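# Hang the marquee roof on its four post spikes

## Task

Put the marquee's roof onto its four posts right side up, with the ball of the cap uppermost. Each of the four corner rings must be pushed fully down over the spike of a different post, and the middle of the roof must hang free. When finished, all grippers must have released and the arms must be moved away; the roof has to stay in place without any robot supporting it. Every other object on the table should stay where it was, not shifted, leaning or toppled, and no rigid object may be knocked or placed outside the work area.

## Robot and tools

ROBOTS. Six identical i2rt Big YAM arms, named arm1 to arm6. Each has six rotary joints, a two-finger gripper and a wrist camera (arm1_cam_wrist ... arm6_cam_wrist). Two fixed room cameras exist: cam_high and cam_low. The hand can reach roughly 1.0 m from the joint-1 axis. All bases sit on the tabletop at z=+0.72 m. Base x, y in metres and facing in degrees counter-clockwise from +x: arm1 (+0.29, +0.65) -102; arm2 (-0.22, +0.65) -85; arm3 (-0.31, -0.65) +99; arm4 (+0.24, -0.65) +83; arm5 (-0.70, -0.07) +8; arm6 (+0.70, +0.08) +166. These are approximate; exact foot poses are never printed.

FRAME. One shared scene frame, metres, origin on the floor, +z up. The hand point is halfway between the fingertips; the hand's z axis runs along the fingers and its y axis is the direction the fingers open and close.

execute_actions. Arguments: "actions", a list holding one action or none, and optional "cameras". An action is an object keyed by arm name; each arm gets {"joints": {...}} naming any subset of joint1_rad, joint2_rad, joint3_rad, joint4_rad, joint5_rad, joint6_rad (radians) and gripper_m (metres). So there is a separate set of named values per arm, not one shared list. Every value is an absolute joint target, never an offset from the current reading. Ranges and done-tolerances: joint1_rad -2.879..2.879 (±0.045), rotates the arm about its base, positive is counter-clockwise seen from above, 0 points the arm along its base facing; joint2_rad 0..3.141 (±0.14), shoulder, 0 has the upper arm roughly level pointing backward, increasing lifts it up then forward; joint3_rad 0..3.019 (±0.09), elbow, 0 folds the forearm onto the upper arm, increasing opens it; joint4_rad -1.692..1.57 (±0.055), hand pitch, positive tips fingers up; joint5_rad -1.57..1.57 (±0.03), sideways hand swing, positive toward the arm's right; joint6_rad -2.094..2.094 (±0.035), hand roll, positive clockwise viewed from behind; gripper_m 0..0.093 (±0.003), fingertip gap, grip force roughly 50-62 N per pad at most. With joints 1 and 6 at zero and the hand level and forward, the wrist camera sits above the hand looking at the fingertips. All named motions start at once and may finish at different moments; joints move at unequal speeds, so the hand can sweep a wide curve between postures. A joint or arm left out may still be driving toward an older target. Any unknown key or out-of-range number rejects the whole call and nothing moves. An empty list only returns state and images. "cameras": list of names, or "all"; omitted or null means all, [] means none. The "pictures" line gives the image order.

RESULT LINES. joint_positions gives readings. joint_status per commanded joint: "off_target" (stopped short, may still push); "contact_stop" or "time_out" (target dropped, holds where it stopped, except a timed-out joint still pushing); "not_followed" (the self/inter-arm clearance check withheld the arm's targets, shown with "joint command not followed" and usually a "cause:" line; the gripper part still runs, and withheld targets may be retried on later actions until they pass or the path clears); "limit_stop_at_motor_heat" (see heat). A timed-out joint keeps its target or one clamped to within 0.375, 0.375, 0.113, 0.225, 0.075, 0.3 rad (joints 1-6) of its position and keeps pushing; on_its_own lists it, and it moves by itself if freed. on_its_own covers anything not commanded this call; "held at" is the held target, not the position. To stop a push, command the reported position. Very small target changes may not move a joint; a joint carrying weight sags. Joint torques list joints 1-6 as total drive output: nonzero in free air, changed by new commands, with per-unit offset, scale, noise and friction effects. If a result reports a stop, later execute_actions, wait and finished_scene calls in that same reply are skipped.

wait: "seconds" 0 to 10; commands nothing new, returns state and images. zoom_image: "camera" and "region" [x0, y0, x1, y1] in pixels of that camera's latest full image, top-left origin, at most 504 by 504. finished_scene: "scene" is the current scene number; it is final and reports whether the goal was met.

CAMERAS. OpenCV pinhole plus radial model, 504x504 images; K, D and T_world_to_cam (maps scene coordinates to the camera frame) are given per camera. Room cameras may be off by up to about 2.3 degrees and 9 mm; wrist camera poses come from joint readings, so joint errors inflate them.

CAUTIONS. Arms do not halt on contact and can push very hard. A hard squeeze between two robots fails the run; hard hits may too. The clearance check can react late and ignores fingers, gripper housings and wrist cameras, and no line reports robots touching. Sustained effort heats motors: a MOTOR HOT warning appears from 85 °C; at 100 °C that arm and its gripper go limp until cooled (OVER-TEMPERATURE FAULT), dropping anything held. Avoid drops, slips, slams and dragging or toppling other items; loose objects may occasionally get nudged by an outside push.

Each tool is called after ">>>" by a JSON object that holds its "name" and its "arguments", one argument or row to a line.

## Session

>>> {"name": "execute_actions", "arguments": {
  "actions": []
}}

Scene clock: 0.00 s.
Joint torques (N m, as the arm reports them, + toward a larger angle): no reading
Motor temperatures (°C, as the motors report them): arm1=[24 27 24 23 24 23] | arm2=[25 24 25 24 24 23] | arm3=[26 25 23 25 23 23] | arm4=[26 25 25 25 23 24] | arm5=[26 24 25 25 26 26] | arm6=[25 25 23 24 25 26]
arm1.joint_positions: joint1_rad=+0.245 joint2_rad=+0.437 joint3_rad=+0.555 joint4_rad=-1.251 joint5_rad=+0.212 joint6_rad=-0.409 gripper_m=+0.095
arm1.joint_status: not commanded
arm1.hand: x=+0.2691 y=+0.4582 z=+0.9926 quat_wxyz=(-0.042, -0.518, -0.821, +0.236) (m; scene frame)
arm2.joint_positions: joint1_rad=-0.366 joint2_rad=+0.535 joint3_rad=+0.408 joint4_rad=-1.014 joint5_rad=-0.239 joint6_rad=+0.295 gripper_m=+0.095
arm2.joint_status: not commanded
arm2.hand: x=-0.2454 y=+0.4381 z=+0.9305 quat_wxyz=(-0.236, -0.845, -0.475, +0.064) (m; scene frame)
arm3.joint_positions: joint1_rad=+0.111 joint2_rad=+0.342 joint3_rad=+0.660 joint4_rad=-1.409 joint5_rad=+0.301 joint6_rad=+0.515 gripper_m=+0.094
arm3.joint_status: not commanded
arm3.hand: x=-0.2956 y=-0.4815 z=+0.9613 quat_wxyz=(-0.228, +0.545, -0.792, -0.155) (m; scene frame)
arm4.joint_positions: joint1_rad=-0.202 joint2_rad=+0.477 joint3_rad=+0.482 joint4_rad=-1.115 joint5_rad=-0.158 joint6_rad=-0.533 gripper_m=+0.095
arm4.joint_status: not commanded
arm4.hand: x=+0.2863 y=-0.4468 z=+0.9177 quat_wxyz=(-0.191, +0.756, -0.609, -0.146) (m; scene frame)
arm5.joint_positions: joint1_rad=+0.407 joint2_rad=+0.389 joint3_rad=+0.612 joint4_rad=-1.291 joint5_rad=+0.083 joint6_rad=+0.245 gripper_m=+0.094
arm5.joint_status: not commanded
arm5.hand: x=-0.5345 y=+0.0195 z=+0.9414 quat_wxyz=(-0.243, +0.151, -0.956, -0.066) (m; scene frame)
arm6.joint_positions: joint1_rad=-0.303 joint2_rad=+0.495 joint3_rad=+0.446 joint4_rad=-1.065 joint5_rad=-0.289 joint6_rad=-0.198 gripper_m=+0.095
arm6.joint_status: not commanded
arm6.hand: x=+0.4975 y=+0.1505 z=+0.9185 quat_wxyz=(+0.049, +0.955, -0.144, -0.256) (m; scene frame)
pictures: arm1_cam_wrist, arm2_cam_wrist, arm3_cam_wrist, arm4_cam_wrist, arm5_cam_wrist, arm6_cam_wrist, cam_high, cam_low
Images, in order (width x height): arm1_cam_wrist 504x504, arm2_cam_wrist 504x504, arm3_cam_wrist 504x504, arm4_cam_wrist 504x504, arm5_cam_wrist 504x504, arm6_cam_wrist 504x504, cam_high 504x504, cam_low 504x504.

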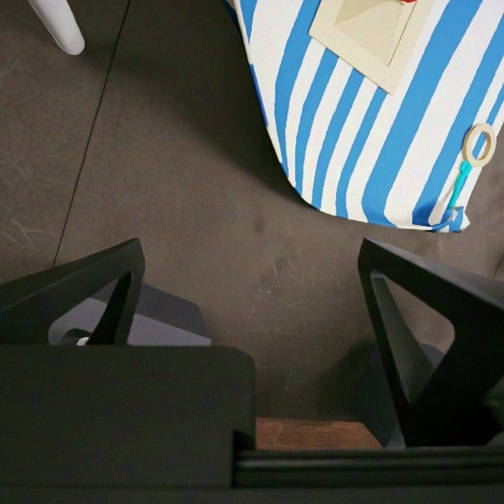

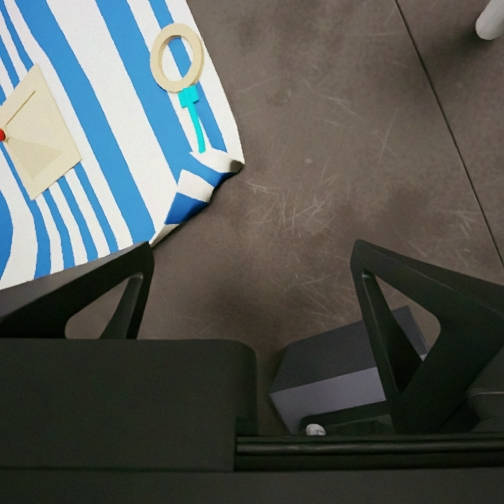

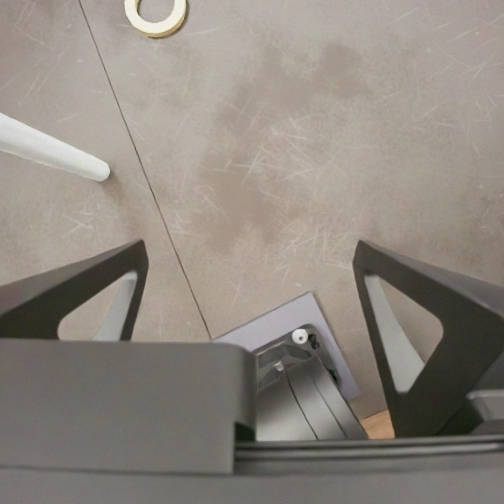

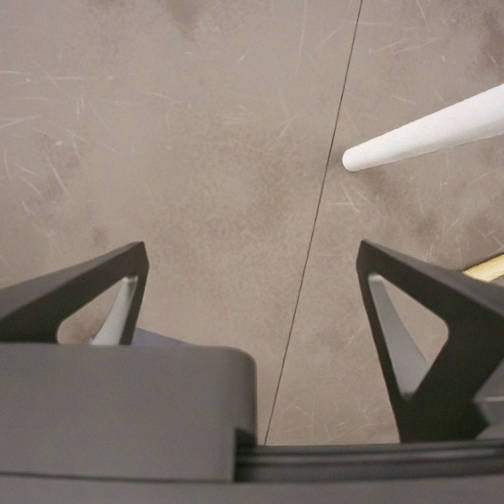

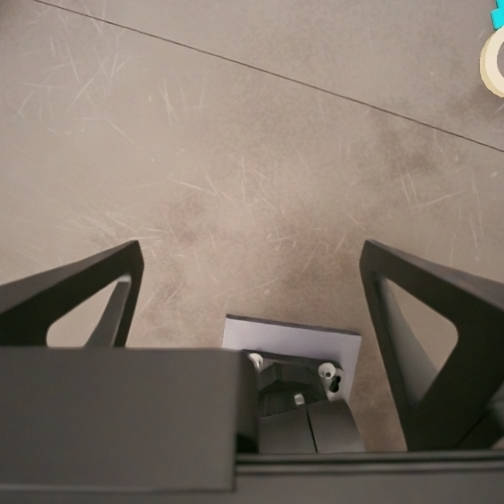

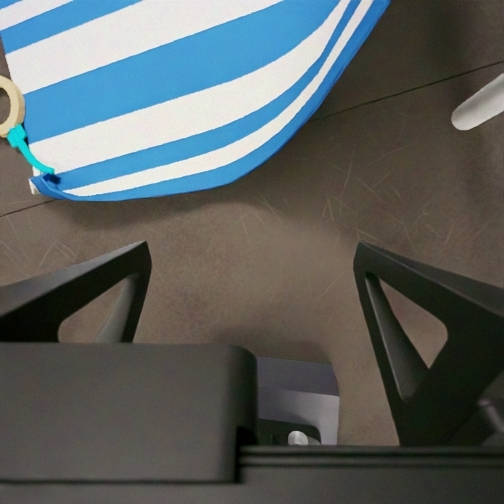

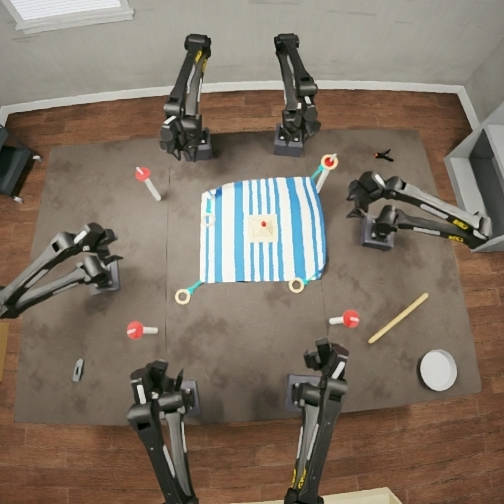

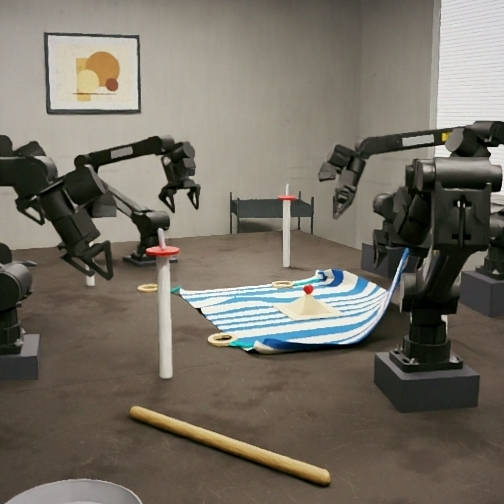

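>>> {"name": "zoom_image", "arguments": {
  "camera": "cam_high",
  "region": [110, 140, 380, 350]
}}

>>> {"name": "zoom_image", "arguments": {
  "camera": "cam_low",
  "region": [80, 170, 340, 390]
}}

Region (110, 140, 380, 350) of cam_high's 504x504 image, scaled by 1.867, with more detail than that image has.

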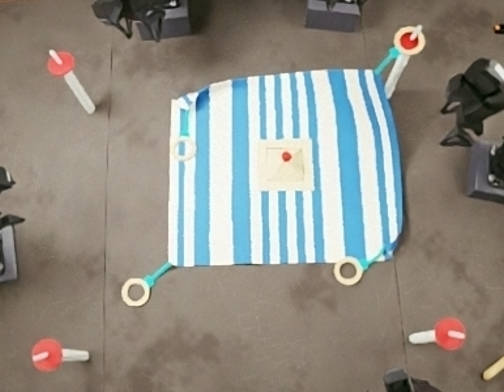

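Region (80, 170, 340, 390) of cam_low's 504x504 image, scaled by 1.938, with more detail than that image has; it fills the top 426 rows of this view, and the rest is white.

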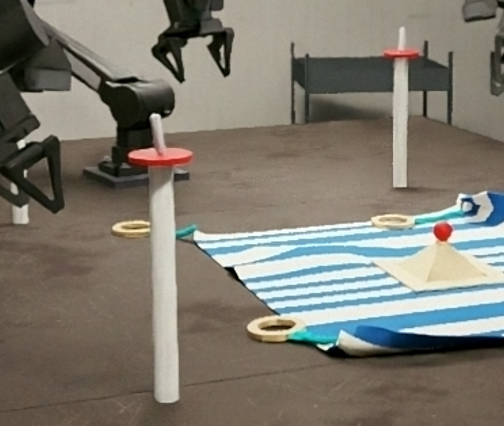

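>>> {"name": "execute_actions", "arguments": {
  "actions": [
    {"arm3":{"joints":{"joint1_rad":-0.19,"joint2_rad":1.5,"joint3_rad":1.2,"joint4_rad":-1.27,"joint5_rad":0,"joint6_rad":0,"gripper_m":0.04}},"arm4":{"joints":{"joint1_rad":0.084,"joint2_rad":1.7,"joint3_rad":1.3,"joint4_rad":-1.17,"joint5_rad":0,"joint6_rad":0,"gripper_m":0.04}},"arm2":{"joints":{"joint1_rad":-0.015,"joint2_rad":1.3,"joint3_rad":0.9,"joint4_rad":-1.17,"joint5_rad":0,"joint6_rad":0,"gripper_m":0.04}},"arm5":{"joints":{"joint1_rad":0,"joint2_rad":0.3,"joint3_rad":0.4,"joint4_rad":-1.67,"joint5_rad":0,"joint6_rad":0}},"arm6":{"joints":{"joint1_rad":0.1,"joint2_rad":0.3,"joint3_rad":0.6,"joint4_rad":-1.67,"joint5_rad":0,"joint6_rad":0}}}
  ],
  "cameras": ["arm2_cam_wrist","arm3_cam_wrist","arm4_cam_wrist","cam_high"]
}}

Scene clock: 10.53 s.
Joint torques (N m, as the arm reports them, + toward a larger angle): arm1=[-0.24  3.59 12.65  1.41  0.11 -0.14] | arm2=[ 1.63 -8.63 10.37 -0.18  0.11 -0.18] | arm3=[ -0.58 -12.46  11.63   0.52  -0.26  -0.15] | arm4=[ -0.76 -17.01  13.04   0.18   0.12   0.26] | arm5=[ 0.93  3.26  9.95  1.49 -0.12  0.11] | arm6=[ 0.84  4.34 11.38  0.48  0.11  0.04]
Motor temperatures (°C, as the motors report them): arm1=[24 27 28 23 24 23] | arm2=[25 24 29 24 24 23] | arm3=[26 25 26 25 23 23] | arm4=[26 25 29 25 23 24] | arm5=[26 24 29 25 26 26] | arm6=[25 25 27 24 25 26]
arm1.joint_positions: joint1_rad=+0.245 joint2_rad=+0.437 joint3_rad=+0.555 joint4_rad=-1.251 joint5_rad=+0.212 joint6_rad=-0.409 gripper_m=+0.095
arm1.joint_status: not commanded
arm1.hand: x=+0.2691 y=+0.4582 z=+0.9926 quat_wxyz=(-0.042, -0.518, -0.821, +0.236) (m; scene frame)
arm2.joint_positions: joint1_rad=-0.022 joint2_rad=+1.304 joint3_rad=+0.866 joint4_rad=-1.162 joint5_rad=-0.002 joint6_rad=+0.015 gripper_m=+0.040
arm2.joint_status: all done
arm2.hand: x=-0.2077 y=+0.3244 z=+0.9229 quat_wxyz=(+0.004, -0.697, -0.717, -0.014) (m; scene frame)
arm3.joint_positions: joint1_rad=-0.187 joint2_rad=+1.493 joint3_rad=+1.176 joint4_rad=-1.271 joint5_rad=+0.004 joint6_rad=+0.010 gripper_m=+0.040
arm3.joint_status: all done
arm3.hand: x=-0.2775 y=-0.2319 z=+0.8796 quat_wxyz=(+0.005, +0.676, -0.737, +0.008) (m; scene frame)
arm4.joint_positions: joint1_rad=+0.079 joint2_rad=+1.719 joint3_rad=+1.256 joint4_rad=-1.163 joint5_rad=-0.003 joint6_rad=-0.010 gripper_m=+0.040
arm4.joint_status: all done
arm4.hand: x=+0.2752 y=-0.1784 z=+0.8483 quat_wxyz=(+0.019, +0.683, -0.730, +0.020) (m; scene frame)
arm5.joint_positions: joint1_rad=+0.217 joint2_rad=+0.294 joint3_rad=+0.451 joint4_rad=-1.475 joint5_rad=+0.004 joint6_rad=+0.120 gripper_m=+0.094
arm5.joint_status: joint1_rad time_out (moved -0.189 of -0.407); joint4_rad time_out (moved -0.184 of -0.379); joint6_rad time_out (moved -0.125 of -0.245); the others done
arm5.on_its_own: joint1_rad is held at +0.222, not at your +0.000, since a time_out; joint4_rad is held at -1.462, not at your -1.670, since a time_out; joint6_rad is held at +0.125, not at your +0.000, since a time_out
arm5.hand: x=-0.5905 y=-0.0269 z=+0.8616 quat_wxyz=(-0.121, +0.133, -0.983, -0.033) (m; scene frame)
arm6.joint_positions: joint1_rad=+0.096 joint2_rad=+0.291 joint3_rad=+0.555 joint4_rad=-1.661 joint5_rad=-0.003 joint6_rad=-0.018 gripper_m=+0.095
arm6.joint_status: all done
arm6.hand: x=+0.6103 y=+0.0955 z=+0.9441 quat_wxyz=(-0.004, +0.994, -0.073, -0.083) (m; scene frame)
pictures: arm2_cam_wrist, arm3_cam_wrist, arm4_cam_wrist, cam_high
joint command not followed: on one or more control steps a check withheld the commanded joint targets of the arm5 arm, and it was not sent them on those steps.
cause: the commanded joint targets would bring two parts of the arm too close to each other (its upper arm (the part past joint 2) and its fingers); next, command targets that bring no two parts of the arm closer together.
camera_calibration (this result's frames):
arm2_cam_wrist: T_world_to_cam=[[-0.999921, -0.0113184, 0.00538614, -0.209861], [-0.0057963, 0.798519, 0.601942, -0.808271], [-0.011114, 0.601863, -0.798522, 0.663799], [0, 0, 0, 1]] pos_world=[-0.207152, 0.243529, 1.01772]
arm3_cam_wrist: T_world_to_cam=[[0.997173, -0.0737838, 0.0142106, 0.244011], [-0.0676507, -0.799276, 0.597144, -0.718844], [-0.0327014, -0.596418, -0.802008, 0.677106], [0, 0, 0, 1]] pos_world=[-0.26981, -0.152713, 0.96883]
arm4_cam_wrist: T_world_to_cam=[[0.996612, -0.0803288, -0.0176847, -0.26889], [-0.0516867, -0.778867, 0.625055, -0.650479], [-0.063984, -0.622023, -0.78038, 0.69175], [0, 0, 0, 1]] pos_world=[0.278619, -0.0979515, 0.941658]
Images, in order (width x height): arm2_cam_wrist 504x504, arm3_cam_wrist 504x504, arm4_cam_wrist 504x504, cam_high 504x504.

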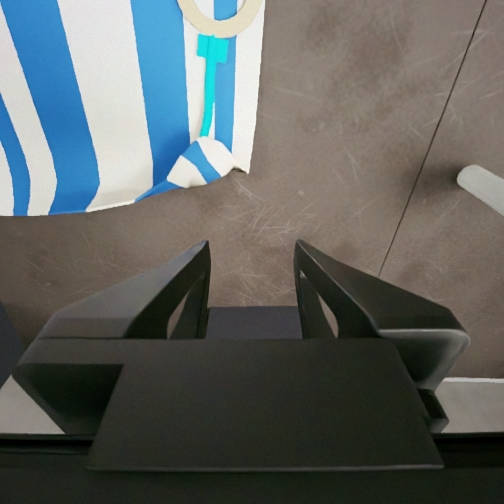

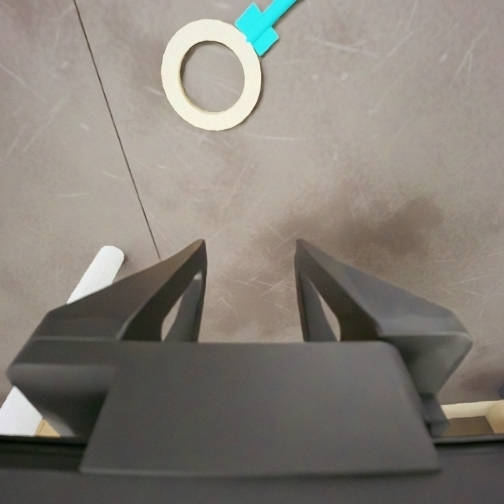

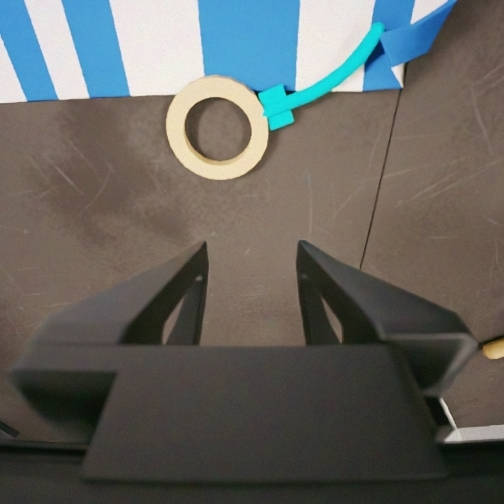

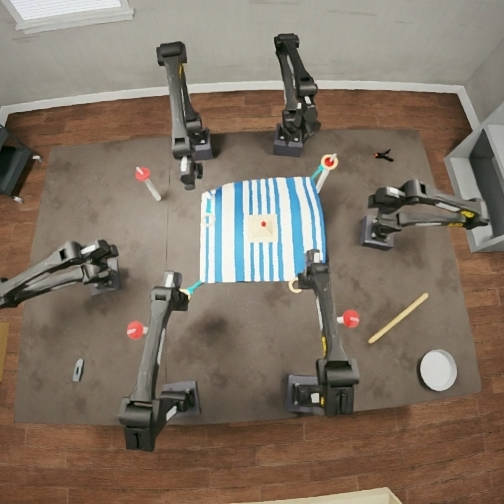

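>>> {"name": "execute_actions", "arguments": {
  "actions": [
    {"arm3":{"joints":{"joint1_rad":-0.205,"joint2_rad":1.82,"joint3_rad":1.28,"joint4_rad":-1.0,"joint6_rad":0.82,"gripper_m":0.055}},"arm4":{"joints":{"joint1_rad":0.06,"joint2_rad":1.84,"joint3_rad":1.26,"joint4_rad":-0.93,"joint6_rad":1.26,"gripper_m":0.055}},"arm2":{"joints":{"joint1_rad":0.052,"joint2_rad":1.775,"joint3_rad":0.93,"joint4_rad":-0.69,"joint6_rad":0.07,"gripper_m":0.055}}}
  ],
  "cameras": ["arm2_cam_wrist","arm3_cam_wrist","arm4_cam_wrist"]
}}

Scene clock: 20.03 s.
Joint torques (N m, as the arm reports them, + toward a larger angle): arm1=[-0.52  3.4  12.45  1.47  0.13 -0.13] | arm2=[  1.44 -13.86   7.79   0.71   0.07   0.17] | arm3=[ -0.72 -17.07  10.24   0.92  -0.15   0.03] | arm4=[ -1.72 -18.72   9.09   0.94   0.21   0.26] | arm5=[ 0.96  3.33  9.95  1.49 -0.12  0.11] | arm6=[ 2.    3.86 11.24  0.27  0.1  -0.04]
Motor temperatures (°C, as the motors report them): arm1=[24 27 30 23 24 23] | arm2=[25 24 30 24 24 23] | arm3=[26 26 27 25 23 23] | arm4=[26 27 31 25 23 24] | arm5=[26 24 31 25 26 26] | arm6=[25 25 29 24 25 26]
arm1.joint_positions: joint1_rad=+0.245 joint2_rad=+0.437 joint3_rad=+0.555 joint4_rad=-1.251 joint5_rad=+0.212 joint6_rad=-0.409 gripper_m=+0.095
arm1.joint_status: not commanded
arm1.hand: x=+0.2691 y=+0.4582 z=+0.9926 quat_wxyz=(-0.042, -0.518, -0.821, +0.236) (m; scene frame)
arm2.joint_positions: joint1_rad=+0.048 joint2_rad=+1.779 joint3_rad=+0.902 joint4_rad=-0.700 joint5_rad=-0.001 joint6_rad=+0.055 gripper_m=+0.055
arm2.joint_status: all done
arm2.hand: x=-0.1740 y=+0.2434 z=+0.7647 quat_wxyz=(-0.003, -0.687, -0.727, -0.006) (m; scene frame)
arm3.joint_positions: joint1_rad=-0.198 joint2_rad=+1.826 joint3_rad=+1.258 joint4_rad=-1.010 joint5_rad=+0.003 joint6_rad=+0.810 gripper_m=+0.055
arm3.joint_status: all done
arm3.hand: x=-0.2651 y=-0.1487 z=+0.7591 quat_wxyz=(+0.000, +0.330, -0.944, +0.006) (m; scene frame)
arm4.joint_positions: joint1_rad=+0.070 joint2_rad=+1.858 joint3_rad=+1.252 joint4_rad=-0.947 joint5_rad=-0.002 joint6_rad=+1.249 gripper_m=+0.055
arm4.joint_status: all done
arm4.hand: x=+0.2834 y=-0.1394 z=+0.7802 quat_wxyz=(-0.004, +0.118, -0.993, -0.008) (m; scene frame)
arm5.joint_positions: joint1_rad=+0.217 joint2_rad=+0.294 joint3_rad=+0.451 joint4_rad=-1.475 joint5_rad=+0.004 joint6_rad=+0.120 gripper_m=+0.094
arm5.joint_status: not commanded
arm5.on_its_own: joint1_rad is held at +0.222, not at your +0.000, since a time_out; joint4_rad is held at -1.462, not at your -1.670, since a time_out; joint6_rad is held at +0.125, not at your +0.000, since a time_out
arm5.hand: x=-0.5905 y=-0.0269 z=+0.8616 quat_wxyz=(-0.121, +0.133, -0.983, -0.033) (m; scene frame)
arm6.joint_positions: joint1_rad=+0.096 joint2_rad=+0.291 joint3_rad=+0.555 joint4_rad=-1.661 joint5_rad=-0.003 joint6_rad=-0.018 gripper_m=+0.095
arm6.joint_status: not commanded
arm6.hand: x=+0.6103 y=+0.0955 z=+0.9441 quat_wxyz=(-0.004, +0.994, -0.073, -0.083) (m; scene frame)
pictures: arm2_cam_wrist, arm3_cam_wrist, arm4_cam_wrist
camera_calibration (this result's frames):
arm2_cam_wrist: T_world_to_cam=[[-0.999183, -0.0399239, 0.0062941, -0.169803], [-0.0287198, 0.810915, 0.584458, -0.641816], [-0.0284379, 0.5838, -0.811399, 0.597789], [0, 0, 0, 1]] pos_world=[-0.171097, 0.16469, 0.861229]
arm3_cam_wrist: T_world_to_cam=[[0.632537, -0.774281, 0.0196645, 0.0345279], [-0.635319, -0.504157, 0.584975, -0.67692], [-0.443021, -0.382511, -0.810813, 0.560185], [0, 0, 0, 1]] pos_world=[-0.203727, -0.100263, 0.849507]
arm4_cam_wrist: T_world_to_cam=[[0.221669, -0.974403, -0.0374281, -0.164712], [-0.794273, -0.202691, 0.572754, -0.245571], [-0.56568, -0.0972335, -0.818872, 0.908738], [0, 0, 0, 1]] pos_world=[0.355516, -0.121911, 0.878628]
Images, in order (width x height): arm2_cam_wrist 504x504, arm3_cam_wrist 504x504, arm4_cam_wrist 504x504.

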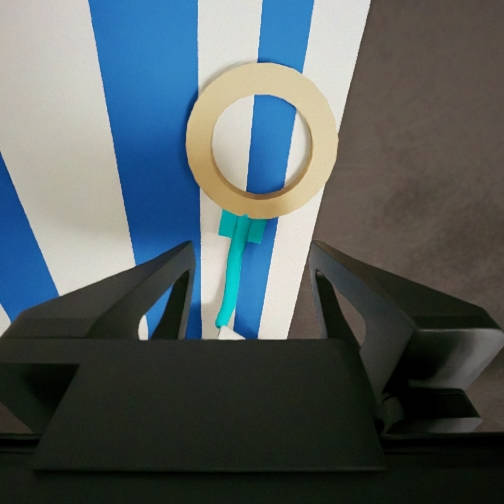

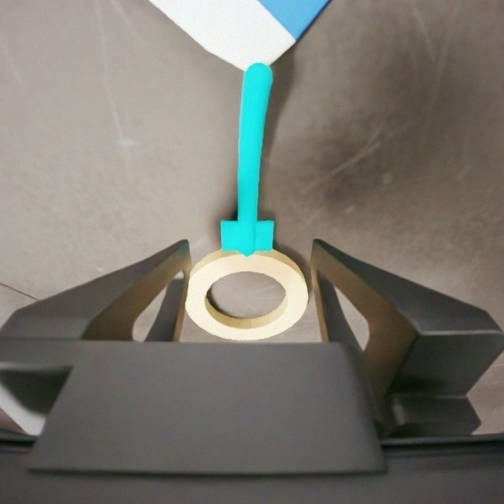

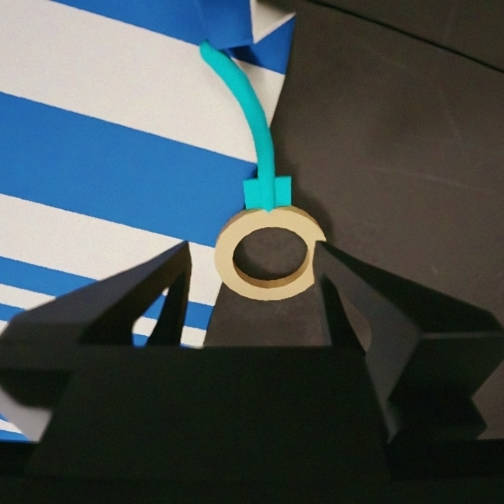

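>>> {"name": "execute_actions", "arguments": {
  "actions": [
    {"arm3":{"joints":{"joint1_rad":-0.135,"joint2_rad":1.785,"joint3_rad":1.185,"joint4_rad":-0.94,"joint6_rad":0.88,"gripper_m":0.093}},"arm4":{"joints":{"joint1_rad":0.145,"joint2_rad":1.87,"joint3_rad":1.2,"joint4_rad":-0.855,"joint6_rad":1.34,"gripper_m":0.093}},"arm2":{"joints":{"joint1_rad":0.022,"joint2_rad":1.91,"joint3_rad":1.045,"joint4_rad":-0.66,"joint6_rad":0.25,"gripper_m":0.093}}}
  ],
  "cameras": ["arm2_cam_wrist","arm3_cam_wrist","arm4_cam_wrist"]
}}

Scene clock: 24.23 s.
Joint torques (N m, as the arm reports them, + toward a larger angle): arm1=[-0.42  3.01 12.51  1.4   0.12 -0.15] | arm2=[  0.2  -14.9    7.25   0.49   0.08   0.15] | arm3=[ -0.83 -15.82   7.23   1.03  -0.1    0.02] | arm4=[ -1.43 -16.4    8.5    0.99   0.16   0.26] | arm5=[ 0.92  3.27  9.96  1.51 -0.12  0.11] | arm6=[ 0.93  3.35 11.53  0.41  0.07 -0.03]
Motor temperatures (°C, as the motors report them): arm1=[24 27 31 23 24 23] | arm2=[25 24 30 24 24 23] | arm3=[26 27 27 25 23 23] | arm4=[26 27 31 25 23 24] | arm5=[26 24 31 25 26 26] | arm6=[25 25 30 24 25 26]
arm1.joint_positions: joint1_rad=+0.245 joint2_rad=+0.437 joint3_rad=+0.555 joint4_rad=-1.251 joint5_rad=+0.212 joint6_rad=-0.409 gripper_m=+0.095
arm1.joint_status: not commanded
arm1.hand: x=+0.2691 y=+0.4582 z=+0.9926 quat_wxyz=(-0.042, -0.518, -0.821, +0.236) (m; scene frame)
arm2.joint_positions: joint1_rad=+0.032 joint2_rad=+1.903 joint3_rad=+1.023 joint4_rad=-0.663 joint5_rad=-0.001 joint6_rad=+0.235 gripper_m=+0.093
arm2.joint_status: all done
arm2.hand: x=-0.1752 y=+0.1922 z=+0.7438 quat_wxyz=(-0.017, -0.755, -0.656, +0.004) (m; scene frame)
arm3.joint_positions: joint1_rad=-0.128 joint2_rad=+1.783 joint3_rad=+1.197 joint4_rad=-0.951 joint5_rad=+0.002 joint6_rad=+0.870 gripper_m=+0.093
arm3.joint_status: all done
arm3.hand: x=-0.3007 y=-0.1558 z=+0.7600 quat_wxyz=(-0.007, +0.335, -0.942, -0.014) (m; scene frame)
arm4.joint_positions: joint1_rad=+0.152 joint2_rad=+1.865 joint3_rad=+1.195 joint4_rad=-0.871 joint5_rad=-0.001 joint6_rad=+1.329 gripper_m=+0.093
arm4.joint_status: all done
arm4.hand: x=+0.2418 y=-0.1465 z=+0.7596 quat_wxyz=(-0.005, +0.119, -0.993, -0.014) (m; scene frame)
arm5.joint_positions: joint1_rad=+0.217 joint2_rad=+0.294 joint3_rad=+0.451 joint4_rad=-1.475 joint5_rad=+0.004 joint6_rad=+0.120 gripper_m=+0.094
arm5.joint_status: not commanded
arm5.on_its_own: joint1_rad is held at +0.222, not at your +0.000, since a time_out; joint4_rad is held at -1.462, not at your -1.670, since a time_out; joint6_rad is held at +0.125, not at your +0.000, since a time_out
arm5.hand: x=-0.5905 y=-0.0269 z=+0.8616 quat_wxyz=(-0.121, +0.133, -0.983, -0.033) (m; scene frame)
arm6.joint_positions: joint1_rad=+0.096 joint2_rad=+0.291 joint3_rad=+0.555 joint4_rad=-1.661 joint5_rad=-0.003 joint6_rad=-0.018 gripper_m=+0.095
arm6.joint_status: not commanded
arm6.hand: x=+0.6103 y=+0.0955 z=+0.9441 quat_wxyz=(-0.004, +0.994, -0.073, -0.083) (m; scene frame)
pictures: arm2_cam_wrist, arm3_cam_wrist, arm4_cam_wrist
camera_calibration (this result's frames):
arm2_cam_wrist: T_world_to_cam=[[-0.987818, 0.155608, -0.00161225, -0.202657], [0.128139, 0.819233, 0.558961, -0.543268], [0.0882996, 0.551945, -0.829192, 0.650501], [0, 0, 0, 1]] pos_world=[-0.188013, 0.117557, 0.842729]
arm3_cam_wrist: T_world_to_cam=[[0.640234, -0.768089, -0.0118172, 0.0787787], [-0.630264, -0.534021, 0.563551, -0.690458], [-0.439168, -0.353356, -0.825997, 0.559645], [0, 0, 0, 1]] pos_world=[-0.23983, -0.110456, 0.852304]
arm4_cam_wrist: T_world_to_cam=[[0.2236, -0.973422, -0.0495211, -0.154381], [-0.793958, -0.211376, 0.570044, -0.267536], [-0.565361, -0.0881445, -0.82012, 0.869806], [0, 0, 0, 1]] pos_world=[0.313862, -0.13016, 0.858208]
Images, in order (width x height): arm2_cam_wrist 504x504, arm3_cam_wrist 504x504, arm4_cam_wrist 504x504.

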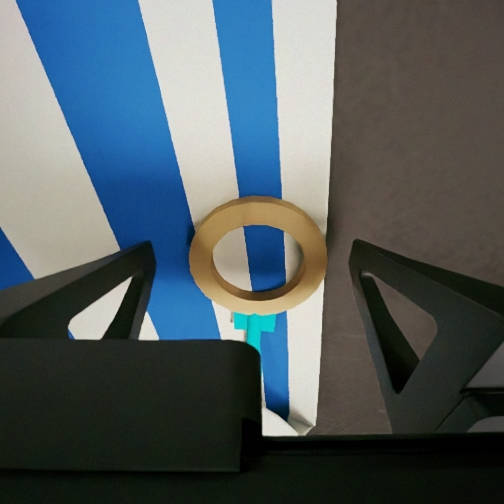

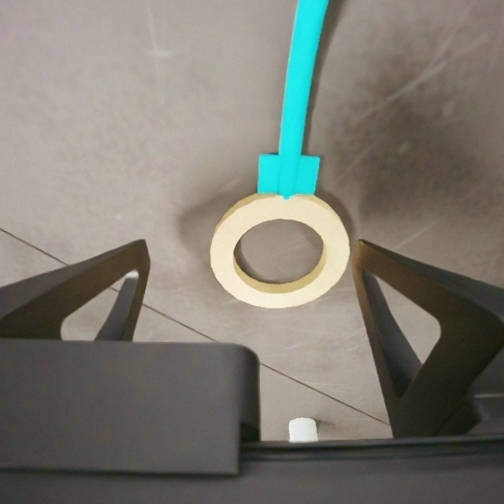

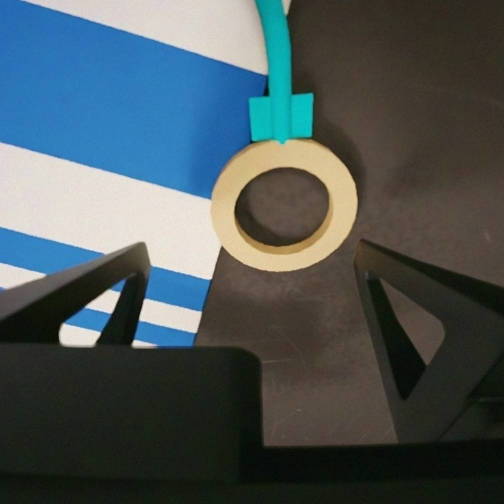

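>>> {"name": "execute_actions", "arguments": {
  "actions": [
    {"arm3":{"joints":{"joint1_rad":-0.148,"joint2_rad":1.815,"joint3_rad":1.135,"joint4_rad":-0.89}},"arm4":{"joints":{"joint1_rad":0.122,"joint2_rad":1.91,"joint3_rad":1.18,"joint4_rad":-0.81}},"arm2":{"joints":{"joint1_rad":0.015,"joint2_rad":1.94,"joint4_rad":-0.645}}}
  ],
  "cameras": ["arm2_cam_wrist","arm3_cam_wrist","arm4_cam_wrist"]
}}

Scene clock: 27.43 s.
Joint torques (N m, as the arm reports them, + toward a larger angle): arm1=[-0.16  3.49 12.44  1.37  0.12 -0.13] | arm2=[  0.07 -14.59   7.15   0.84   0.08   0.17] | arm3=[ -0.72 -13.78   7.04   0.98  -0.11   0.02] | arm4=[ -1.63 -16.81   7.99   0.97   0.15   0.24] | arm5=[ 0.97  3.29  9.95  1.5  -0.12  0.11] | arm6=[ 0.89  3.89 11.31  0.23  0.09 -0.01]
Motor temperatures (°C, as the motors report them): arm1=[24 27 31 23 24 23] | arm2=[25 25 30 24 24 23] | arm3=[26 27 26 25 23 23] | arm4=[26 27 31 25 23 24] | arm5=[26 24 32 25 26 26] | arm6=[25 25 30 24 25 26]
arm1.joint_positions: joint1_rad=+0.245 joint2_rad=+0.437 joint3_rad=+0.555 joint4_rad=-1.251 joint5_rad=+0.212 joint6_rad=-0.409 gripper_m=+0.095
arm1.joint_status: not commanded
arm1.hand: x=+0.2691 y=+0.4582 z=+0.9926 quat_wxyz=(-0.042, -0.518, -0.821, +0.236) (m; scene frame)
arm2.joint_positions: joint1_rad=+0.028 joint2_rad=+1.926 joint3_rad=+1.023 joint4_rad=-0.655 joint5_rad=-0.001 joint6_rad=+0.236 gripper_m=+0.093
arm2.joint_status: all done
arm2.hand: x=-0.1775 y=+0.1947 z=+0.7338 quat_wxyz=(-0.011, -0.756, -0.654, +0.000) (m; scene frame)
arm3.joint_positions: joint1_rad=-0.143 joint2_rad=+1.792 joint3_rad=+1.145 joint4_rad=-0.902 joint5_rad=+0.002 joint6_rad=+0.870 gripper_m=+0.093
arm3.joint_status: all done
arm3.hand: x=-0.2939 y=-0.1690 z=+0.7397 quat_wxyz=(-0.005, +0.328, -0.945, -0.008) (m; scene frame)
arm4.joint_positions: joint1_rad=+0.128 joint2_rad=+1.909 joint3_rad=+1.176 joint4_rad=-0.826 joint5_rad=-0.001 joint6_rad=+1.329 gripper_m=+0.093
arm4.joint_status: all done
arm4.hand: x=+0.2539 y=-0.1518 z=+0.7330 quat_wxyz=(-0.004, +0.107, -0.994, -0.005) (m; scene frame)
arm5.joint_positions: joint1_rad=+0.217 joint2_rad=+0.294 joint3_rad=+0.451 joint4_rad=-1.475 joint5_rad=+0.004 joint6_rad=+0.120 gripper_m=+0.094
arm5.joint_status: not commanded
arm5.on_its_own: joint1_rad is held at +0.222, not at your +0.000, since a time_out; joint4_rad is held at -1.462, not at your -1.670, since a time_out; joint6_rad is held at +0.125, not at your +0.000, since a time_out
arm5.hand: x=-0.5905 y=-0.0269 z=+0.8616 quat_wxyz=(-0.121, +0.133, -0.983, -0.033) (m; scene frame)
arm6.joint_positions: joint1_rad=+0.096 joint2_rad=+0.291 joint3_rad=+0.555 joint4_rad=-1.661 joint5_rad=-0.003 joint6_rad=-0.018 gripper_m=+0.095
arm6.joint_status: not commanded
arm6.hand: x=+0.6103 y=+0.0955 z=+0.9441 quat_wxyz=(-0.004, +0.994, -0.073, -0.083) (m; scene frame)
pictures: arm2_cam_wrist, arm3_cam_wrist, arm4_cam_wrist
camera_calibration (this result's frames):
arm2_cam_wrist: T_world_to_cam=[[-0.987062, 0.160326, 0.0019922, -0.20868], [0.132787, 0.810422, 0.570599, -0.545437], [0.0898674, 0.563481, -0.821226, 0.633232], [0, 0, 0, 1]] pos_world=[-0.19046, 0.118677, 0.831668]
arm3_cam_wrist: T_world_to_cam=[[0.628721, -0.777623, -0.00344139, 0.0528447], [-0.637961, -0.518323, 0.569514, -0.685878], [-0.444651, -0.35587, -0.821974, 0.536228], [0, 0, 0, 1]] pos_world=[-0.232354, -0.123585, 0.831565]
arm4_cam_wrist: T_world_to_cam=[[0.199631, -0.979353, -0.0318594, -0.171341], [-0.798625, -0.181458, 0.573821, -0.240922], [-0.567754, -0.0891086, -0.818361, 0.853593], [0, 0, 0, 1]] pos_world=[0.32643, -0.135459, 0.831334]
Images, in order (width x height): arm2_cam_wrist 504x504, arm3_cam_wrist 504x504, arm4_cam_wrist 504x504.

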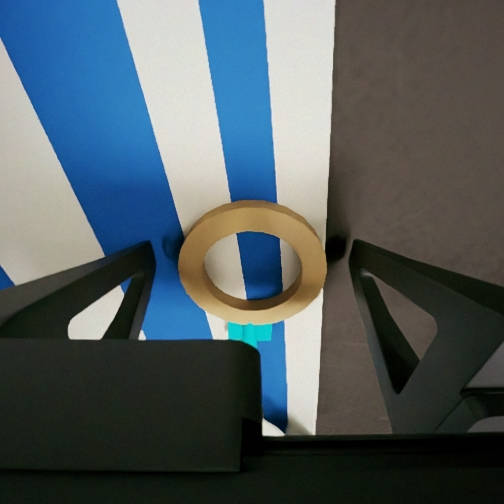

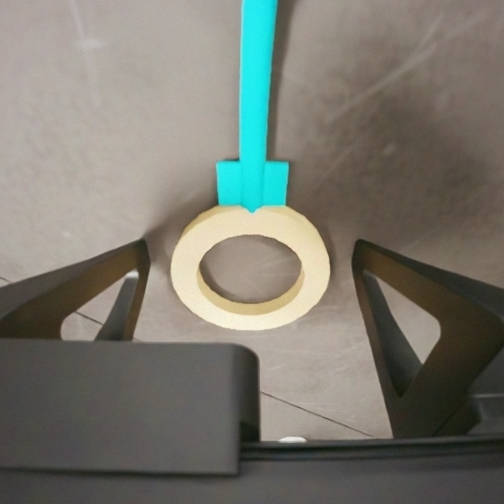

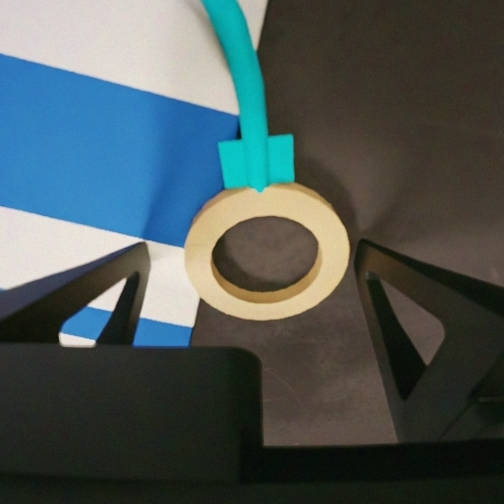

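>>> {"name": "execute_actions", "arguments": {
  "actions": [
    {"arm3":{"joints":{"joint1_rad":-0.13,"joint2_rad":1.85}},"arm4":{"joints":{"joint2_rad":1.935}},"arm2":{"joints":{"joint2_rad":1.965}}}
  ],
  "cameras": ["arm2_cam_wrist","arm3_cam_wrist","arm4_cam_wrist"]
}}

>>> {"name": "execute_actions", "arguments": {
  "actions": [
    {"arm3":{"joints":{"gripper_m":0.05}},"arm4":{"joints":{"gripper_m":0.05}},"arm2":{"joints":{"gripper_m":0.05}}}
  ],
  "cameras": ["arm2_cam_wrist","arm3_cam_wrist","arm4_cam_wrist"]
}}

Scene clock: 29.37 s.
Joint torques (N m, as the arm reports them, + toward a larger angle): arm1=[-0.2   3.33 12.56  1.41  0.11 -0.16] | arm2=[  0.04 -13.42   7.     0.64   0.07   0.16] | arm3=[  0.61 -11.09   7.02   0.98  -0.1    0.02] | arm4=[ -1.54 -15.2    7.94   0.98   0.14   0.24] | arm5=[ 0.94  3.22  9.96  1.49 -0.12  0.11] | arm6=[ 2.    4.16 11.33  0.19  0.06  0.02]
Motor temperatures (°C, as the motors report them): arm1=[24 27 31 23 24 23] | arm2=[25 25 29 24 24 23] | arm3=[26 27 26 25 23 23] | arm4=[26 27 30 25 23 24] | arm5=[26 24 32 25 26 26] | arm6=[25 25 30 24 25 26]
arm1.joint_positions: joint1_rad=+0.245 joint2_rad=+0.437 joint3_rad=+0.555 joint4_rad=-1.251 joint5_rad=+0.212 joint6_rad=-0.409 gripper_m=+0.095
arm1.joint_status: not commanded
arm1.hand: x=+0.2691 y=+0.4582 z=+0.9926 quat_wxyz=(-0.042, -0.518, -0.821, +0.236) (m; scene frame)
arm2.joint_positions: joint1_rad=+0.028 joint2_rad=+1.939 joint3_rad=+1.025 joint4_rad=-0.654 joint5_rad=-0.001 joint6_rad=+0.237 gripper_m=+0.093
arm2.joint_status: all done
arm2.hand: x=-0.1775 y=+0.1963 z=+0.7284 quat_wxyz=(-0.007, -0.756, -0.654, -0.003) (m; scene frame)
arm3.joint_positions: joint1_rad=-0.143 joint2_rad=+1.794 joint3_rad=+1.145 joint4_rad=-0.902 joint5_rad=+0.002 joint6_rad=+0.871 gripper_m=+0.093
arm3.joint_status: all done
arm3.hand: x=-0.2939 y=-0.1693 z=+0.7387 quat_wxyz=(-0.005, +0.328, -0.945, -0.007) (m; scene frame)
arm4.joint_positions: joint1_rad=+0.128 joint2_rad=+1.914 joint3_rad=+1.176 joint4_rad=-0.825 joint5_rad=-0.001 joint6_rad=+1.330 gripper_m=+0.093
arm4.joint_status: all done
arm4.hand: x=+0.2539 y=-0.1523 z=+0.7309 quat_wxyz=(-0.004, +0.107, -0.994, -0.004) (m; scene frame)
arm5.joint_positions: joint1_rad=+0.217 joint2_rad=+0.294 joint3_rad=+0.451 joint4_rad=-1.475 joint5_rad=+0.004 joint6_rad=+0.120 gripper_m=+0.094
arm5.joint_status: not commanded
arm5.on_its_own: joint1_rad is held at +0.222, not at your +0.000, since a time_out; joint4_rad is held at -1.462, not at your -1.670, since a time_out; joint6_rad is held at +0.125, not at your +0.000, since a time_out
arm5.hand: x=-0.5905 y=-0.0269 z=+0.8616 quat_wxyz=(-0.121, +0.133, -0.983, -0.033) (m; scene frame)
arm6.joint_positions: joint1_rad=+0.096 joint2_rad=+0.291 joint3_rad=+0.555 joint4_rad=-1.661 joint5_rad=-0.003 joint6_rad=-0.018 gripper_m=+0.095
arm6.joint_status: not commanded
arm6.hand: x=+0.6103 y=+0.0955 z=+0.9441 quat_wxyz=(-0.004, +0.994, -0.073, -0.083) (m; scene frame)
pictures: arm2_cam_wrist, arm3_cam_wrist, arm4_cam_wrist
camera_calibration (this result's frames):
arm2_cam_wrist: T_world_to_cam=[[-0.986957, 0.160921, 0.00456176, -0.210989], [0.133836, 0.804437, 0.578765, -0.548253], [0.0894656, 0.571826, -0.815482, 0.621942], [0, 0, 0, 1]] pos_world=[-0.190504, 0.119345, 0.825454]
arm3_cam_wrist: T_world_to_cam=[[0.628422, -0.777871, -0.00171337, 0.0512202], [-0.638115, -0.516774, 0.570748, -0.686125], [-0.444854, -0.357577, -0.821123, 0.534284], [0, 0, 0, 1]] pos_world=[-0.232337, -0.123681, 0.830405]
arm4_cam_wrist: T_world_to_cam=[[0.199232, -0.979537, -0.0285193, -0.174257], [-0.798644, -0.179166, 0.574515, -0.239914], [-0.567869, -0.091685, -0.817997, 0.851139], [0, 0, 0, 1]] pos_world=[0.326447, -0.135639, 0.829094]
Images, in order (width x height): arm2_cam_wrist 504x504, arm3_cam_wrist 504x504, arm4_cam_wrist 504x504.

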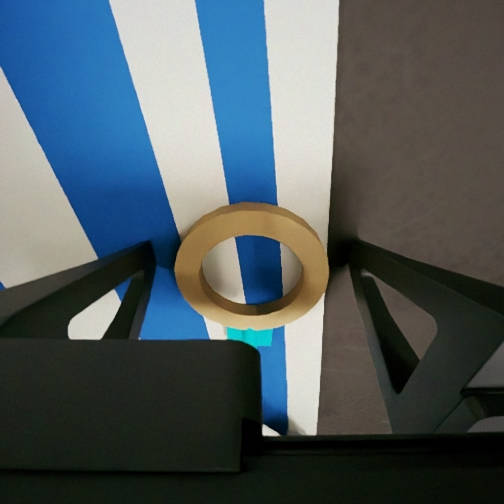

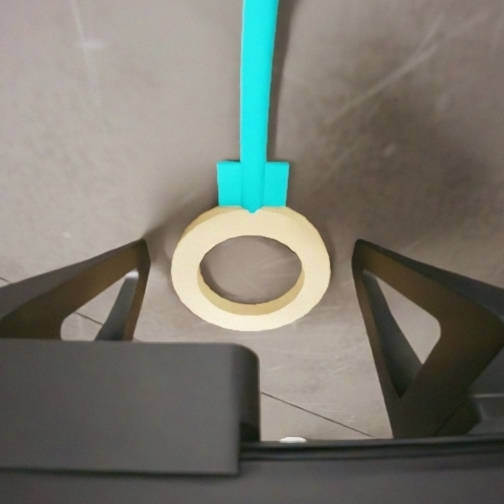

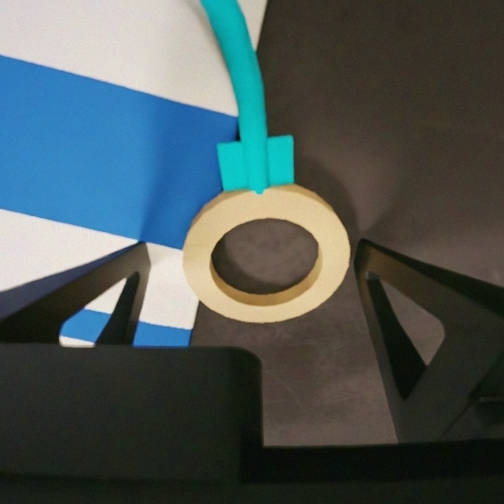

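Scene clock: 29.93 s.
Joint torques (N m, as the arm reports them, + toward a larger angle): arm1=[-0.66  3.22 12.52  1.35  0.12 -0.14] | arm2=[  0.11 -13.3    6.98   0.66   0.16   0.17] | arm3=[  0.4  -11.08   7.04   0.92   0.     0.01] | arm4=[ -1.16 -15.24   8.01   0.73   0.15   0.23] | arm5=[ 1.01  3.3   9.95  1.51 -0.12  0.1 ] | arm6=[ 0.9   3.01 11.4   0.24  0.08  0.06]
Motor temperatures (°C, as the motors report them): arm1=[24 27 31 23 24 23] | arm2=[25 25 29 24 24 23] | arm3=[26 27 26 25 23 23] | arm4=[26 27 30 25 23 24] | arm5=[26 24 32 25 26 26] | arm6=[25 25 31 24 25 26]
arm1.joint_positions: joint1_rad=+0.245 joint2_rad=+0.437 joint3_rad=+0.555 joint4_rad=-1.251 joint5_rad=+0.212 joint6_rad=-0.409 gripper_m=+0.095
arm1.joint_status: not commanded
arm1.hand: x=+0.2691 y=+0.4582 z=+0.9926 quat_wxyz=(-0.042, -0.518, -0.821, +0.236) (m; scene frame)
arm2.joint_positions: joint1_rad=+0.027 joint2_rad=+1.939 joint3_rad=+1.025 joint4_rad=-0.654 joint5_rad=-0.003 joint6_rad=+0.237 gripper_m=+0.067
arm2.joint_status: gripper_m off_target (ended at +0.067, target +0.050)
arm2.hand: x=-0.1774 y=+0.1964 z=+0.7284 quat_wxyz=(-0.008, -0.757, -0.654, -0.004) (m; scene frame)
arm3.joint_positions: joint1_rad=-0.140 joint2_rad=+1.795 joint3_rad=+1.145 joint4_rad=-0.899 joint5_rad=+0.000 joint6_rad=+0.871 gripper_m=+0.066
arm3.joint_status: gripper_m off_target (ended at +0.066, target +0.050)
arm3.hand: x=-0.2957 y=-0.1688 z=+0.7383 quat_wxyz=(-0.004, +0.329, -0.944, -0.008) (m; scene frame)
arm4.joint_positions: joint1_rad=+0.128 joint2_rad=+1.914 joint3_rad=+1.176 joint4_rad=-0.817 joint5_rad=-0.001 joint6_rad=+1.330 gripper_m=+0.068
arm4.joint_status: gripper_m off_target (ended at +0.068, target +0.050)
arm4.hand: x=+0.2540 y=-0.1504 z=+0.7309 quat_wxyz=(-0.004, +0.107, -0.994, -0.007) (m; scene frame)
arm5.joint_positions: joint1_rad=+0.217 joint2_rad=+0.294 joint3_rad=+0.451 joint4_rad=-1.475 joint5_rad=+0.004 joint6_rad=+0.120 gripper_m=+0.094
arm5.joint_status: not commanded
arm5.on_its_own: joint1_rad is held at +0.222, not at your +0.000, since a time_out; joint4_rad is held at -1.462, not at your -1.670, since a time_out; joint6_rad is held at +0.125, not at your +0.000, since a time_out
arm5.hand: x=-0.5905 y=-0.0269 z=+0.8616 quat_wxyz=(-0.121, +0.133, -0.983, -0.033) (m; scene frame)
arm6.joint_positions: joint1_rad=+0.096 joint2_rad=+0.291 joint3_rad=+0.555 joint4_rad=-1.661 joint5_rad=-0.003 joint6_rad=-0.018 gripper_m=+0.095
arm6.joint_status: not commanded
arm6.hand: x=+0.6103 y=+0.0955 z=+0.9441 quat_wxyz=(-0.004, +0.994, -0.073, -0.083) (m; scene frame)
pictures: arm2_cam_wrist, arm3_cam_wrist, arm4_cam_wrist
camera_calibration (this result's frames):
arm2_cam_wrist: T_world_to_cam=[[-0.986905, 0.161283, 0.00271454, -0.209556], [0.133031, 0.804285, 0.579162, -0.548689], [0.0912254, 0.571939, -0.815208, 0.622013], [0, 0, 0, 1]] pos_world=[-0.190563, 0.119347, 0.825418]
arm3_cam_wrist: T_world_to_cam=[[0.63052, -0.776162, -0.00412077, 0.0554327], [-0.635643, -0.5194, 0.571123, -0.686784], [-0.445425, -0.357485, -0.820854, 0.533045], [0, 0, 0, 1]] pos_world=[-0.234069, -0.123135, 0.830018]
arm4_cam_wrist: T_world_to_cam=[[0.199289, -0.979281, -0.0359483, -0.166975], [-0.798751, -0.183583, 0.572969, -0.239057], [-0.567697, -0.0854725, -0.818788, 0.852826], [0, 0, 0, 1]] pos_world=[0.326477, -0.134509, 0.829253]
Images, in order (width x height): arm2_cam_wrist 504x504, arm3_cam_wrist 504x504, arm4_cam_wrist 504x504.

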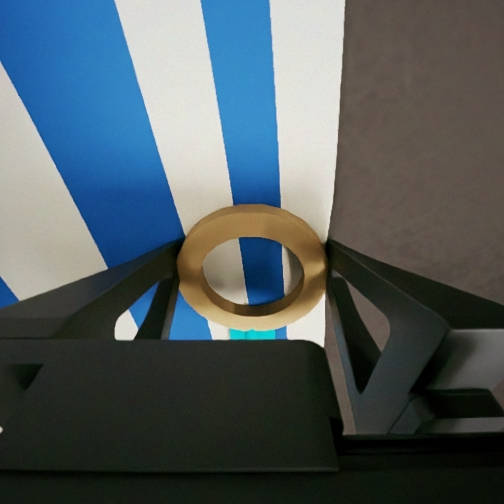

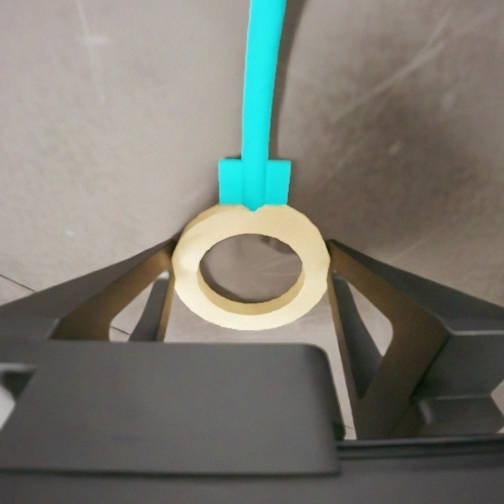

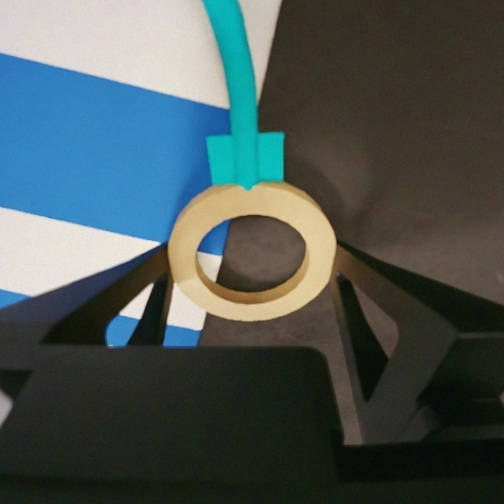

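>>> {"name": "execute_actions", "arguments": {
  "actions": [
    {"arm3":{"joints":{"joint2_rad":1.21,"joint3_rad":1.415,"joint4_rad":-1.69,"joint6_rad":1.0}},"arm4":{"joints":{"joint2_rad":1.19,"joint3_rad":1.305,"joint4_rad":-1.64,"joint6_rad":-1.0}},"arm2":{"joints":{"joint1_rad":-0.3,"joint2_rad":1.3,"joint3_rad":1.26,"joint4_rad":-1.5,"joint6_rad":1.8}}}
  ],
  "cameras": ["arm2_cam_wrist","arm3_cam_wrist","arm4_cam_wrist","cam_high","cam_low"]
}}

Scene clock: 36.87 s.
Joint torques (N m, as the arm reports them, + toward a larger angle): arm1=[-0.39  3.37 12.58  1.38  0.13 -0.14] | arm2=[ 1.96 -8.66  9.56 -0.2   0.03  0.14] | arm3=[ 0.35 -8.38 10.8   0.2   0.    0.01] | arm4=[-1.83 -8.55 11.97  0.08  0.03  0.04] | arm5=[ 0.97  3.28  9.95  1.52 -0.12  0.1 ] | arm6=[ 1.09  4.05 11.49  0.5   0.14  0.08]
Motor temperatures (°C, as the motors report them): arm1=[24 27 32 23 24 23] | arm2=[25 25 30 24 24 23] | arm3=[26 27 26 25 23 23] | arm4=[26 27 30 25 23 24] | arm5=[26 24 33 25 26 26] | arm6=[25 25 31 24 25 26]
arm1.joint_positions: joint1_rad=+0.245 joint2_rad=+0.437 joint3_rad=+0.555 joint4_rad=-1.251 joint5_rad=+0.212 joint6_rad=-0.409 gripper_m=+0.095
arm1.joint_status: not commanded
arm1.hand: x=+0.2691 y=+0.4582 z=+0.9926 quat_wxyz=(-0.042, -0.518, -0.821, +0.236) (m; scene frame)
arm2.joint_positions: joint1_rad=-0.310 joint2_rad=+1.293 joint3_rad=+1.248 joint4_rad=-1.491 joint5_rad=+0.002 joint6_rad=+1.786 gripper_m=+0.067
arm2.joint_status: all done
arm2.hand: x=-0.3150 y=+0.2890 z=+1.0660 quat_wxyz=(-0.018, -0.973, +0.229, -0.005) (m; scene frame)
arm3.joint_positions: joint1_rad=-0.138 joint2_rad=+1.209 joint3_rad=+1.406 joint4_rad=-1.677 joint5_rad=+0.000 joint6_rad=+0.990 gripper_m=+0.066
arm3.joint_status: all done
arm3.hand: x=-0.3004 y=-0.3012 z=+1.0700 quat_wxyz=(-0.014, +0.273, -0.961, -0.042) (m; scene frame)
arm4.joint_positions: joint1_rad=+0.128 joint2_rad=+1.191 joint3_rad=+1.284 joint4_rad=-1.625 joint5_rad=-0.001 joint6_rad=-0.988 gripper_m=+0.068
arm4.joint_status: all done
arm4.hand: x=+0.2473 y=-0.3158 z=+1.0665 quat_wxyz=(-0.019, +0.954, -0.300, -0.002) (m; scene frame)
arm5.joint_positions: joint1_rad=+0.217 joint2_rad=+0.294 joint3_rad=+0.451 joint4_rad=-1.475 joint5_rad=+0.004 joint6_rad=+0.120 gripper_m=+0.094
arm5.joint_status: not commanded
arm5.on_its_own: joint1_rad is held at +0.222, not at your +0.000, since a time_out; joint4_rad is held at -1.462, not at your -1.670, since a time_out; joint6_rad is held at +0.125, not at your +0.000, since a time_out
arm5.hand: x=-0.5905 y=-0.0269 z=+0.8616 quat_wxyz=(-0.121, +0.133, -0.983, -0.033) (m; scene frame)
arm6.joint_positions: joint1_rad=+0.096 joint2_rad=+0.291 joint3_rad=+0.555 joint4_rad=-1.661 joint5_rad=-0.003 joint6_rad=-0.018 gripper_m=+0.095
arm6.joint_status: not commanded
arm6.hand: x=+0.6103 y=+0.0955 z=+0.9441 quat_wxyz=(-0.004, +0.994, -0.073, -0.083) (m; scene frame)
pictures: arm2_cam_wrist, arm3_cam_wrist, arm4_cam_wrist, cam_high, cam_low
camera_calibration (this result's frames):
arm2_cam_wrist: T_world_to_cam=[[0.460077, 0.887797, -0.0120869, -0.0996204], [0.715354, -0.362581, 0.597331, -0.299126], [0.525926, -0.283465, -0.801904, 1.22681], [0, 0, 0, 1]] pos_world=[-0.385398, 0.327743, 1.16126]
arm3_cam_wrist: T_world_to_cam=[[0.535346, -0.842219, -0.063806, -0.0276768], [-0.691906, -0.480618, 0.538769, -0.918577], [-0.484428, -0.24428, -0.840034, 0.798795], [0, 0, 0, 1]] pos_world=[-0.233794, -0.269665, 1.16415]
arm4_cam_wrist: T_world_to_cam=[[0.583815, 0.811784, 0.0129143, 0.102915], [0.664146, -0.486666, 0.567509, -0.9187], [0.466979, -0.322743, -0.823266, 0.783708], [0, 0, 0, 1]] pos_world=[0.184092, -0.277709, 1.16524]
Images, in order (width x height): arm2_cam_wrist 504x504, arm3_cam_wrist 504x504, arm4_cam_wrist 504x504, cam_high 504x504, cam_low 504x504.

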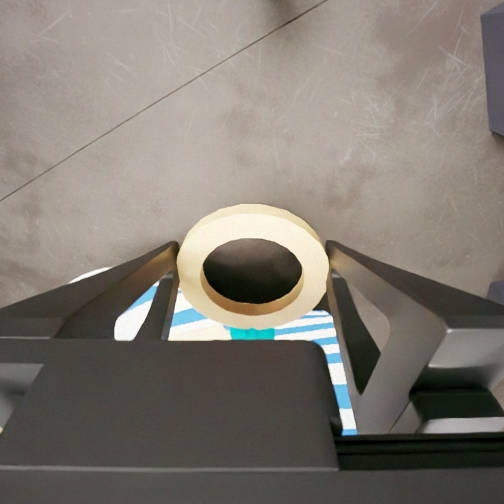

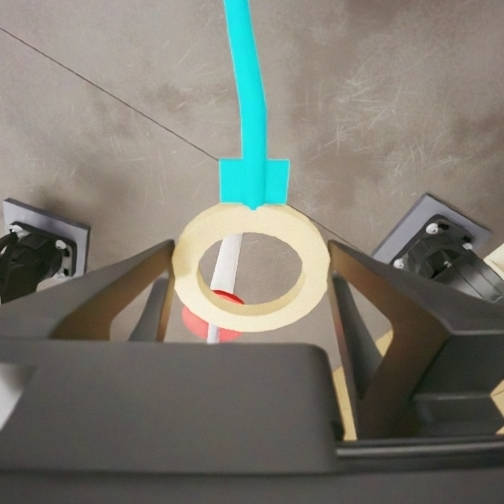

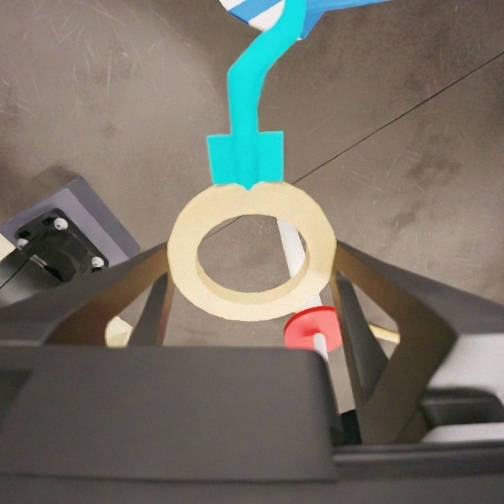

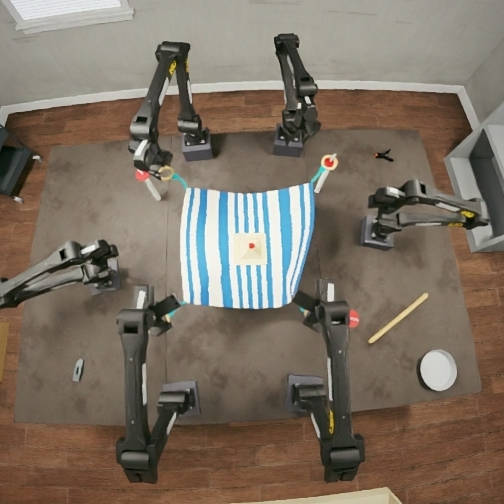

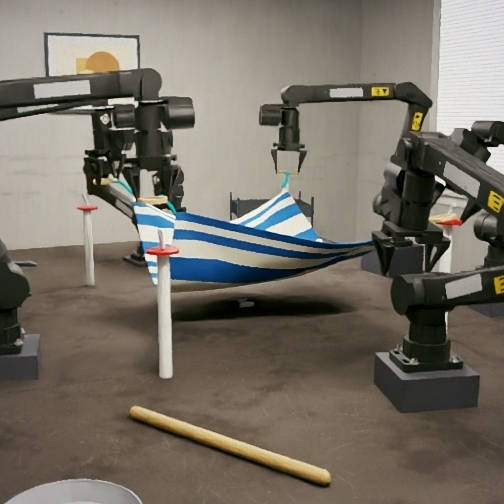

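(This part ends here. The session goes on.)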